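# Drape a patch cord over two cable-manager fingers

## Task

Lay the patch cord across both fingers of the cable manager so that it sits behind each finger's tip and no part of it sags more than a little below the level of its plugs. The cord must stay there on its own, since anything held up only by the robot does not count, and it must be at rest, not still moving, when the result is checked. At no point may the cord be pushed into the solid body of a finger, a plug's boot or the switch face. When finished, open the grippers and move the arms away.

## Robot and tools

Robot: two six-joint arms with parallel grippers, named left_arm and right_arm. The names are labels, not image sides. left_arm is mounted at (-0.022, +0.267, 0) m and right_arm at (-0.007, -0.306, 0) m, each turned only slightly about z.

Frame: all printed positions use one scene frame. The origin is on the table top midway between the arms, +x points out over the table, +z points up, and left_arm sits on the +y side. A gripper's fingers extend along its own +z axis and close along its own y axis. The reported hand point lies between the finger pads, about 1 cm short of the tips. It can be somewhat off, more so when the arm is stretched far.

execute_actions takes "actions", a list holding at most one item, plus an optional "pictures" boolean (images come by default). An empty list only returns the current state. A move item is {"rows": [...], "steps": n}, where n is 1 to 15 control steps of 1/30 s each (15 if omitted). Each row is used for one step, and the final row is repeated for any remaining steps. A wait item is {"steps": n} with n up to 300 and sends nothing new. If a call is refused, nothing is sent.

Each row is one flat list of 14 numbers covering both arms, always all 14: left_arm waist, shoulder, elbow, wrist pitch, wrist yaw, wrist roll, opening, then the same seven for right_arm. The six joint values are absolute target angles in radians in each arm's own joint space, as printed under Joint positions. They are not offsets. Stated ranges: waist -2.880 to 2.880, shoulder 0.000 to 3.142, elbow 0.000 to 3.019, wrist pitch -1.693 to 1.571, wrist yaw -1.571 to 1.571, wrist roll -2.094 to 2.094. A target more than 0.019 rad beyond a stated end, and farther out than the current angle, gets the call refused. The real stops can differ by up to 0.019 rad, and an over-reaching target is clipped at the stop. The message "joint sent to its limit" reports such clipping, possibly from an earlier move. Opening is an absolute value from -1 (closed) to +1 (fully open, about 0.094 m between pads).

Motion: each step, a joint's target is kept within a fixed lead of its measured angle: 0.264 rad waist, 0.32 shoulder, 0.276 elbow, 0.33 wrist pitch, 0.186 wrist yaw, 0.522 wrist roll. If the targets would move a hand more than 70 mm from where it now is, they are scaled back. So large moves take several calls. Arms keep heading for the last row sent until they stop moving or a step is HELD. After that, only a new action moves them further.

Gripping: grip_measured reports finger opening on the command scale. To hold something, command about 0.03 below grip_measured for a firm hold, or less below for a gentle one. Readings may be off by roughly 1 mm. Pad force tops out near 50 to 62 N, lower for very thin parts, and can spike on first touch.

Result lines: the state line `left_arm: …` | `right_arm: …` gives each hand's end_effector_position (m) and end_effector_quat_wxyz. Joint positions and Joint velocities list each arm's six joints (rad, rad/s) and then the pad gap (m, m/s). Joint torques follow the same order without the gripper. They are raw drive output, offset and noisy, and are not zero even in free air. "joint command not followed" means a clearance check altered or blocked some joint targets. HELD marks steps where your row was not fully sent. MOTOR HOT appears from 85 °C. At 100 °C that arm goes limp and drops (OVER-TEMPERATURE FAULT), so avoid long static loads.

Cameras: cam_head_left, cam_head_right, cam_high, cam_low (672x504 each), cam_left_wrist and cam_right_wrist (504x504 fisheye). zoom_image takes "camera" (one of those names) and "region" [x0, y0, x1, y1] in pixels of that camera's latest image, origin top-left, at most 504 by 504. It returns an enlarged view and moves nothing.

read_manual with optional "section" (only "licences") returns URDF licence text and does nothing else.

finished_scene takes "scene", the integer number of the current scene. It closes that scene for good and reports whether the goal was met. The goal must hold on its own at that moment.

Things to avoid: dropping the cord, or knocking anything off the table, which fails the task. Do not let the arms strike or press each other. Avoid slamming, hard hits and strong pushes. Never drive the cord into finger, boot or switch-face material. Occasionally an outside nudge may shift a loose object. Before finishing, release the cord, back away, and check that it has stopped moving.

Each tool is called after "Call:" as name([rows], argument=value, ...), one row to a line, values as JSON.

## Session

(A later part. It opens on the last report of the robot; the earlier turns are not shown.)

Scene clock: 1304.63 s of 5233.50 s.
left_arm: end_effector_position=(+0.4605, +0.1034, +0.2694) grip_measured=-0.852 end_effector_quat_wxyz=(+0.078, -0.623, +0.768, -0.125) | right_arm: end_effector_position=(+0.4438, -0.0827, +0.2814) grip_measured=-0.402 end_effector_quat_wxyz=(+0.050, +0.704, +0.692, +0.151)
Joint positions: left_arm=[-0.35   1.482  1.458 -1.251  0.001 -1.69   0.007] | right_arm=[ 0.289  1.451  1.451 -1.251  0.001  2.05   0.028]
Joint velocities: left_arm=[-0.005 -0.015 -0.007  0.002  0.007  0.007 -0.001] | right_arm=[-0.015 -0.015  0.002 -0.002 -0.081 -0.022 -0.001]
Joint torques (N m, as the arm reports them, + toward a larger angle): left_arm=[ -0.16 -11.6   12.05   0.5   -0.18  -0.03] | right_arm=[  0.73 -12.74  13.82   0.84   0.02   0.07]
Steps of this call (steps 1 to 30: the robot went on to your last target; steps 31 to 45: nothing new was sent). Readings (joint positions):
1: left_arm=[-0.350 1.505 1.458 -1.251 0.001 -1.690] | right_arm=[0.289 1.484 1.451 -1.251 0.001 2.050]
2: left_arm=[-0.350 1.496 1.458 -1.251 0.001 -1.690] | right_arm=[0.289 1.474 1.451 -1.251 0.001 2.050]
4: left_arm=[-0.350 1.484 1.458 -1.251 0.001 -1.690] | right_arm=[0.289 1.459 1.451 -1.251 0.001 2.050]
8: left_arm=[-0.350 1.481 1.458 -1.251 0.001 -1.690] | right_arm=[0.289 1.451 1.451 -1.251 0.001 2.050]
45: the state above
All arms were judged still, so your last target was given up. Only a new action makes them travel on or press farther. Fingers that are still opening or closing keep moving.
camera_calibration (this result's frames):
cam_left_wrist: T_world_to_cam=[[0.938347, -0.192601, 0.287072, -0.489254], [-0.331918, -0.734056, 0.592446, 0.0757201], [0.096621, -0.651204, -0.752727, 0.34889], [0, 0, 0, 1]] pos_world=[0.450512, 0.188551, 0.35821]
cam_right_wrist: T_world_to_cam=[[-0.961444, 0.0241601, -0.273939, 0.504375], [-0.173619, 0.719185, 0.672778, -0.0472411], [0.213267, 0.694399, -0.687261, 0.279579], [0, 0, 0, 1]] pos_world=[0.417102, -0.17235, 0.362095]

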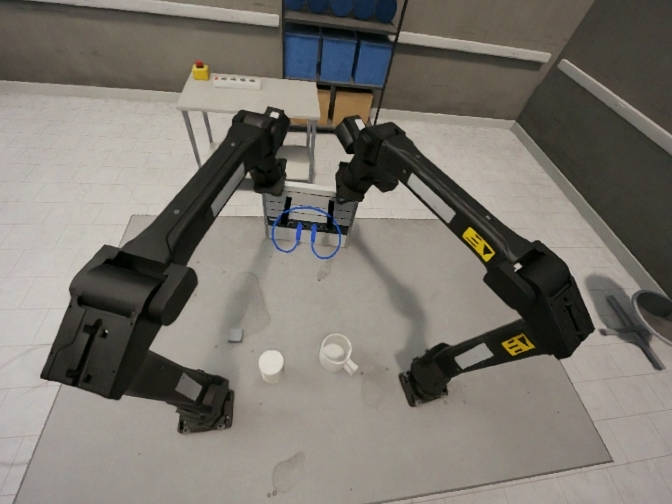

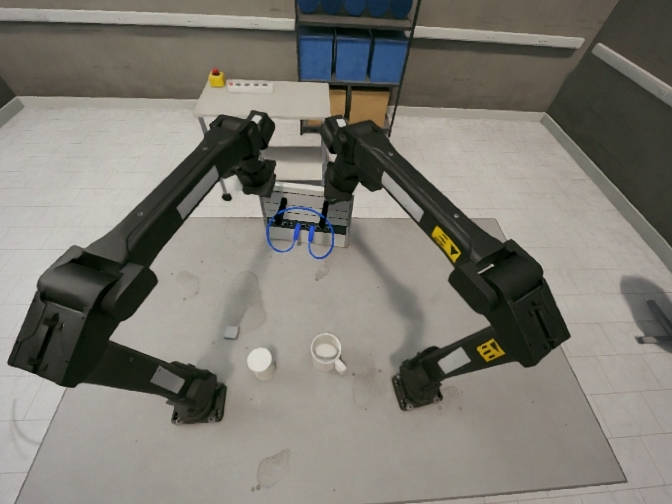

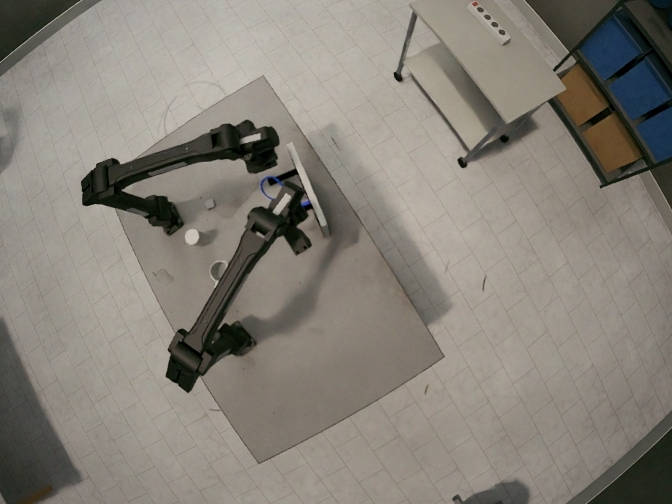

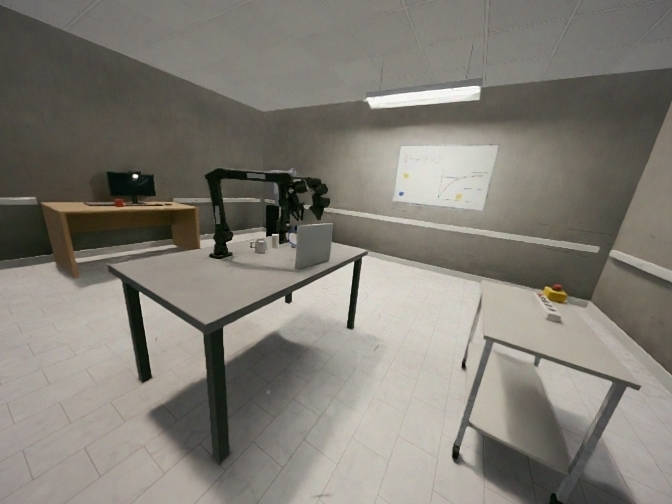

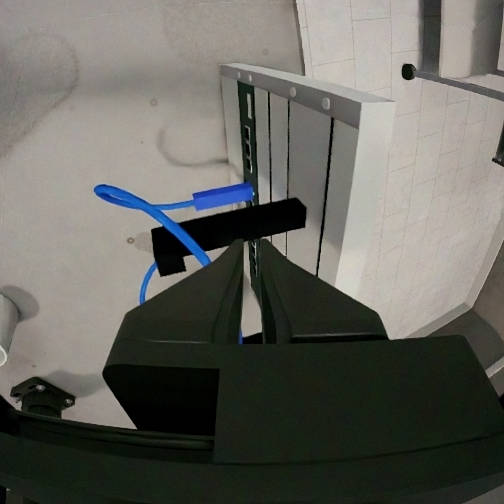

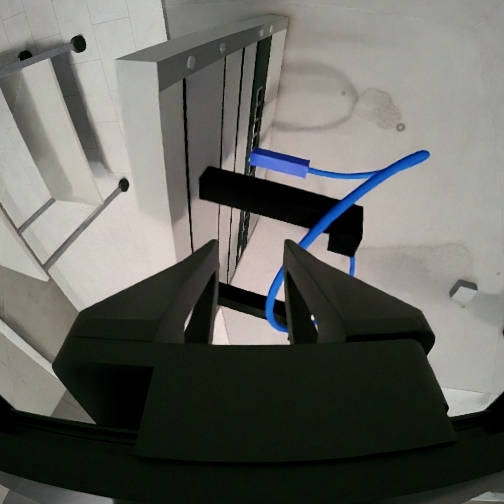

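Both hooked. Move clear.

Call:
execute_actions([
  {"rows":[[-0.32,1.44,1.46,-1.24,0,-1.6,-0.6,0.25,1.41,1.46,-1.24,0,1.95,-0.3],[-0.28,1.39,1.42,-1.22,0,-1.5,-0.4,0.20,1.37,1.42,-1.22,0,1.8,-0.2],[-0.24,1.34,1.38,-1.19,0,-1.4,-0.2,0.15,1.32,1.38,-1.19,0,1.65,-0.1],[-0.19,1.29,1.34,-1.16,0,-1.3,0,0.09,1.28,1.34,-1.16,0,1.5,0],[-0.14,1.24,1.30,-1.13,0,-1.2,0,0.03,1.23,1.30,-1.13,0,1.35,0],[-0.09,1.19,1.26,-1.10,0,-1.1,0,-0.03,1.19,1.26,-1.10,0,1.2,0],[-0.04,1.14,1.22,-1.07,0,-1.0,0,-0.09,1.14,1.22,-1.07,0,1.05,0],[0.01,1.09,1.18,-1.04,0,-0.9,0,-0.16,1.09,1.18,-1.04,0,0.9,0],[0.06,1.04,1.14,-1.02,0,-0.8,0,-0.23,1.04,1.14,-1.02,0,0.8,0],[0.1,1.0,1.1,-1.0,0,-0.7,0,-0.3,1.0,1.1,-1.0,0,0.7,0]],"steps":15},
], pictures=false)

Call:
execute_actions([
  {"steps":90},
])

Call:
zoom_image(camera="cam_head_left", region=[230, 170, 390, 270])

Scene clock: 1319.53 s of 5233.50 s.
left_arm: end_effector_position=(+0.3717, +0.3268, +0.3392) grip_measured=-0.002 end_effector_quat_wxyz=(+0.305, -0.474, +0.817, -0.118) | right_arm: end_effector_position=(+0.3999, -0.3616, +0.3193) grip_measured=-0.002 end_effector_quat_wxyz=(+0.263, +0.567, +0.768, +0.142)
Joint positions: left_arm=[ 0.125  0.981  1.111 -1.036 -0.004 -0.901  0.047] | right_arm=[-0.304  1.043  1.12  -1.041  0.004  1.138  0.047]
Joint velocities: left_arm=[ 0.366 -0.659 -0.076  0.081 -0.037  1.223 -0.001] | right_arm=[-1.04  -1.001 -0.364  0.1    0.081 -2.777  0.   ]
Joint torques (N m, as the arm reports them, + toward a larger angle): left_arm=[-4.5  -1.52  9.12  2.51  0.04  0.15] | right_arm=[ 6.84 -4.34 11.52  2.91 -0.22 -0.12]
Steps of this call (steps 1 to 90: nothing new was sent; then 11.40 s passed at rest; steps 91 to 105: all 15 steps of this action). Readings (joint positions):
91: left_arm=[-0.349 1.480 1.458 -1.251 0.001 -1.677] | right_arm=[0.287 1.449 1.451 -1.251 0.001 2.035]
92: left_arm=[-0.345 1.472 1.451 -1.245 0.001 -1.647] | right_arm=[0.279 1.445 1.447 -1.247 -0.002 1.995]
94: left_arm=[-0.316 1.426 1.402 -1.212 0.002 -1.556] | right_arm=[0.236 1.414 1.411 -1.218 -0.004 1.874]
98: left_arm=[-0.179 1.281 1.289 -1.147 0.002 -1.357] | right_arm=[0.066 1.308 1.310 -1.157 -0.004 1.650]
105: the state above

Scene clock: 1322.53 s of 5233.50 s.
left_arm: end_effector_position=(+0.3786, +0.3223, +0.3287) grip_measured=-0.002 end_effector_quat_wxyz=(+0.307, -0.390, +0.863, -0.089) | right_arm: end_effector_position=(+0.3926, -0.3590, +0.3351) grip_measured=-0.002 end_effector_quat_wxyz=(+0.311, +0.386, +0.863, +0.092)
Joint positions: left_arm=[ 0.112  1.002  1.102 -1.02  -0.003 -0.712  0.047] | right_arm=[-0.302  0.995  1.111 -1.025  0.001  0.711  0.047]
Joint velocities: left_arm=[-0.015 -0.005 -0.012  0.002 -0.066 -0.037 -0.   ] | right_arm=[-0.005  0.005  0.017  0.022 -0.11   0.037  0.   ]
Joint torques (N m, as the arm reports them, + toward a larger angle): left_arm=[-1.36 -5.85  9.65  2.09 -0.01  0.15] | right_arm=[ 0.66 -6.28 10.14  2.75 -0.03 -0.09]
Steps of this call (steps 1 to 45: the robot went on to your last target; steps 46 to 90: nothing new was sent). Readings (joint positions):
1: left_arm=[0.130 0.964 1.111 -1.033 -0.004 -0.864] | right_arm=[-0.330 1.013 1.112 -1.039 0.006 1.054]
2: left_arm=[0.128 0.955 1.111 -1.027 -0.004 -0.833] | right_arm=[-0.339 0.991 1.111 -1.037 0.006 0.985]
4: left_arm=[0.120 0.955 1.111 -1.021 -0.003 -0.789] | right_arm=[-0.330 0.965 1.111 -1.028 0.005 0.887]
8: left_arm=[0.112 0.987 1.109 -1.021 -0.003 -0.743] | right_arm=[-0.303 0.971 1.111 -1.025 0.001 0.782]
90: the state above
All arms were judged still, so your last target was given up. Only a new action makes them travel on or press farther. Fingers that are still opening or closing keep moving.
camera_calibration (this result's frames):
cam_left_wrist: T_world_to_cam=[[0.620219, -0.679719, 0.391549, -0.144169], [-0.762396, -0.639805, 0.0969614, 0.469531], [0.184608, -0.358652, -0.915035, 0.469702], [0, 0, 0, 1]] pos_world=[0.360675, 0.370874, 0.440717]
cam_right_wrist: T_world_to_cam=[[-0.608166, -0.692773, -0.387556, 0.118509], [-0.771775, 0.630259, 0.0844825, 0.506546], [0.185733, 0.350485, -0.917967, 0.483903], [0, 0, 0, 1]] pos_world=[0.373136, -0.406756, 0.447342]

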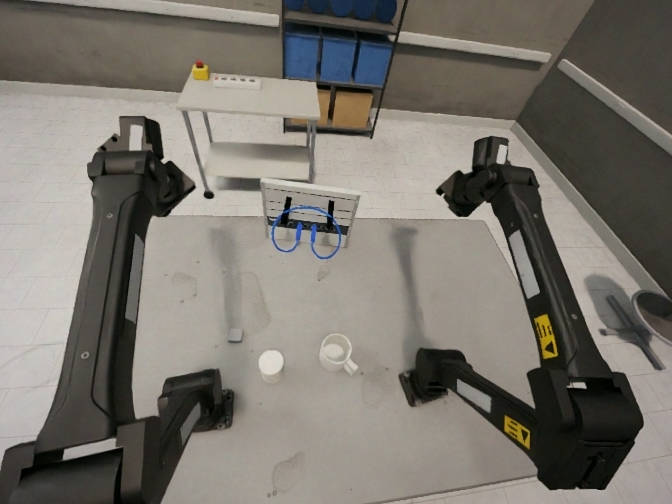

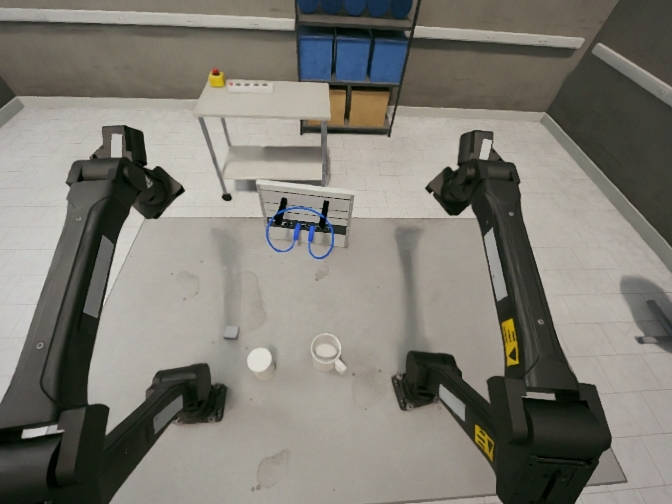

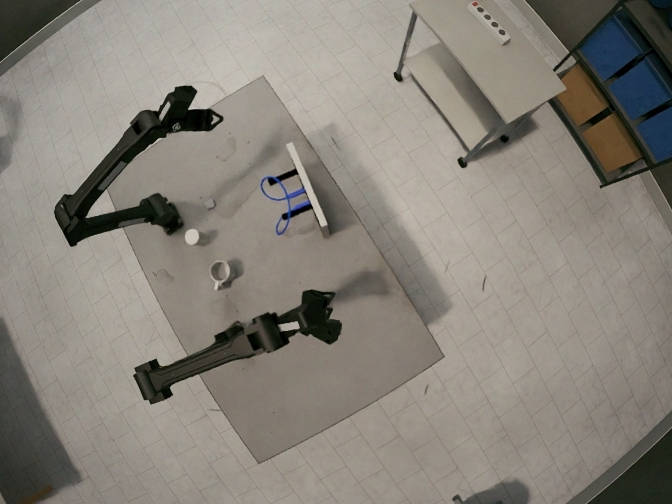

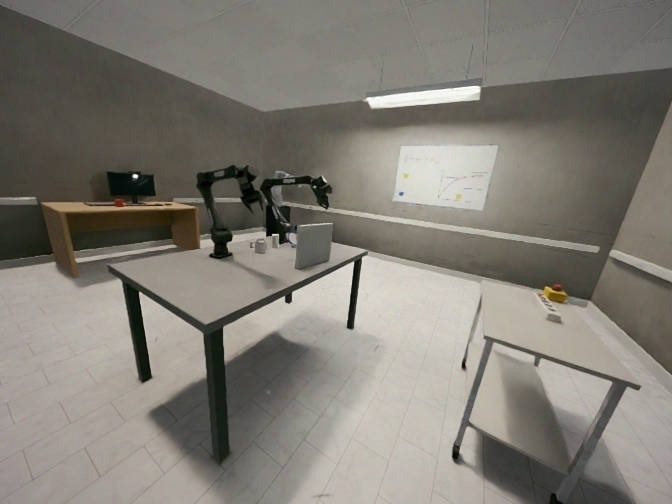

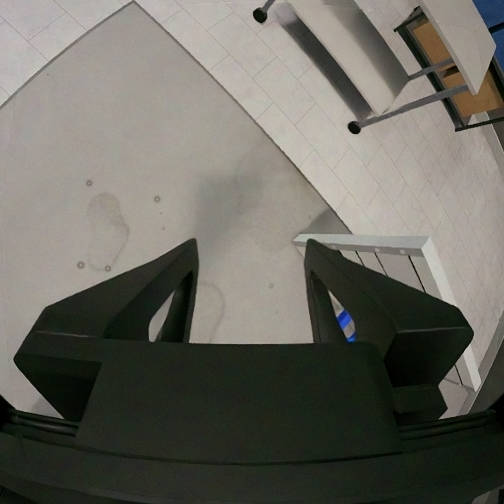

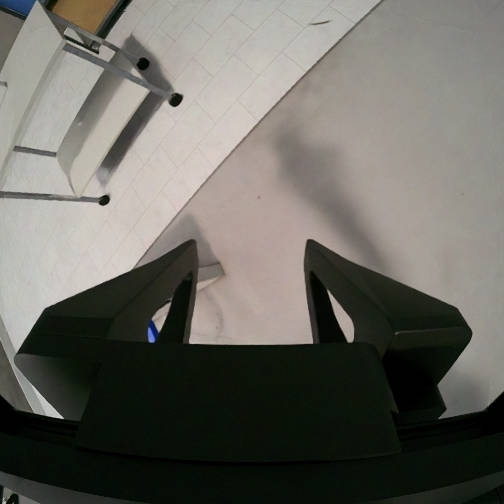

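Region (230, 170, 390, 270) of cam_head_left's 672x504 image, scaled by 3.150, with more detail than that image has; it fills the top 315 rows of this view, and the rest is white.

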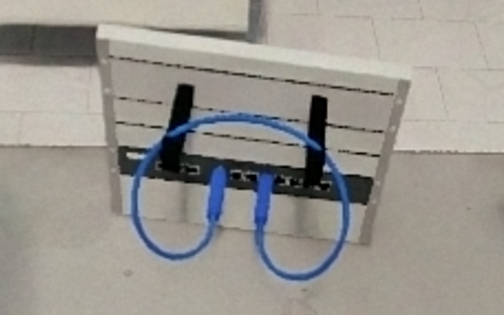

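Call:
finished_scene(scene=2)

The scene is finished: the task was done.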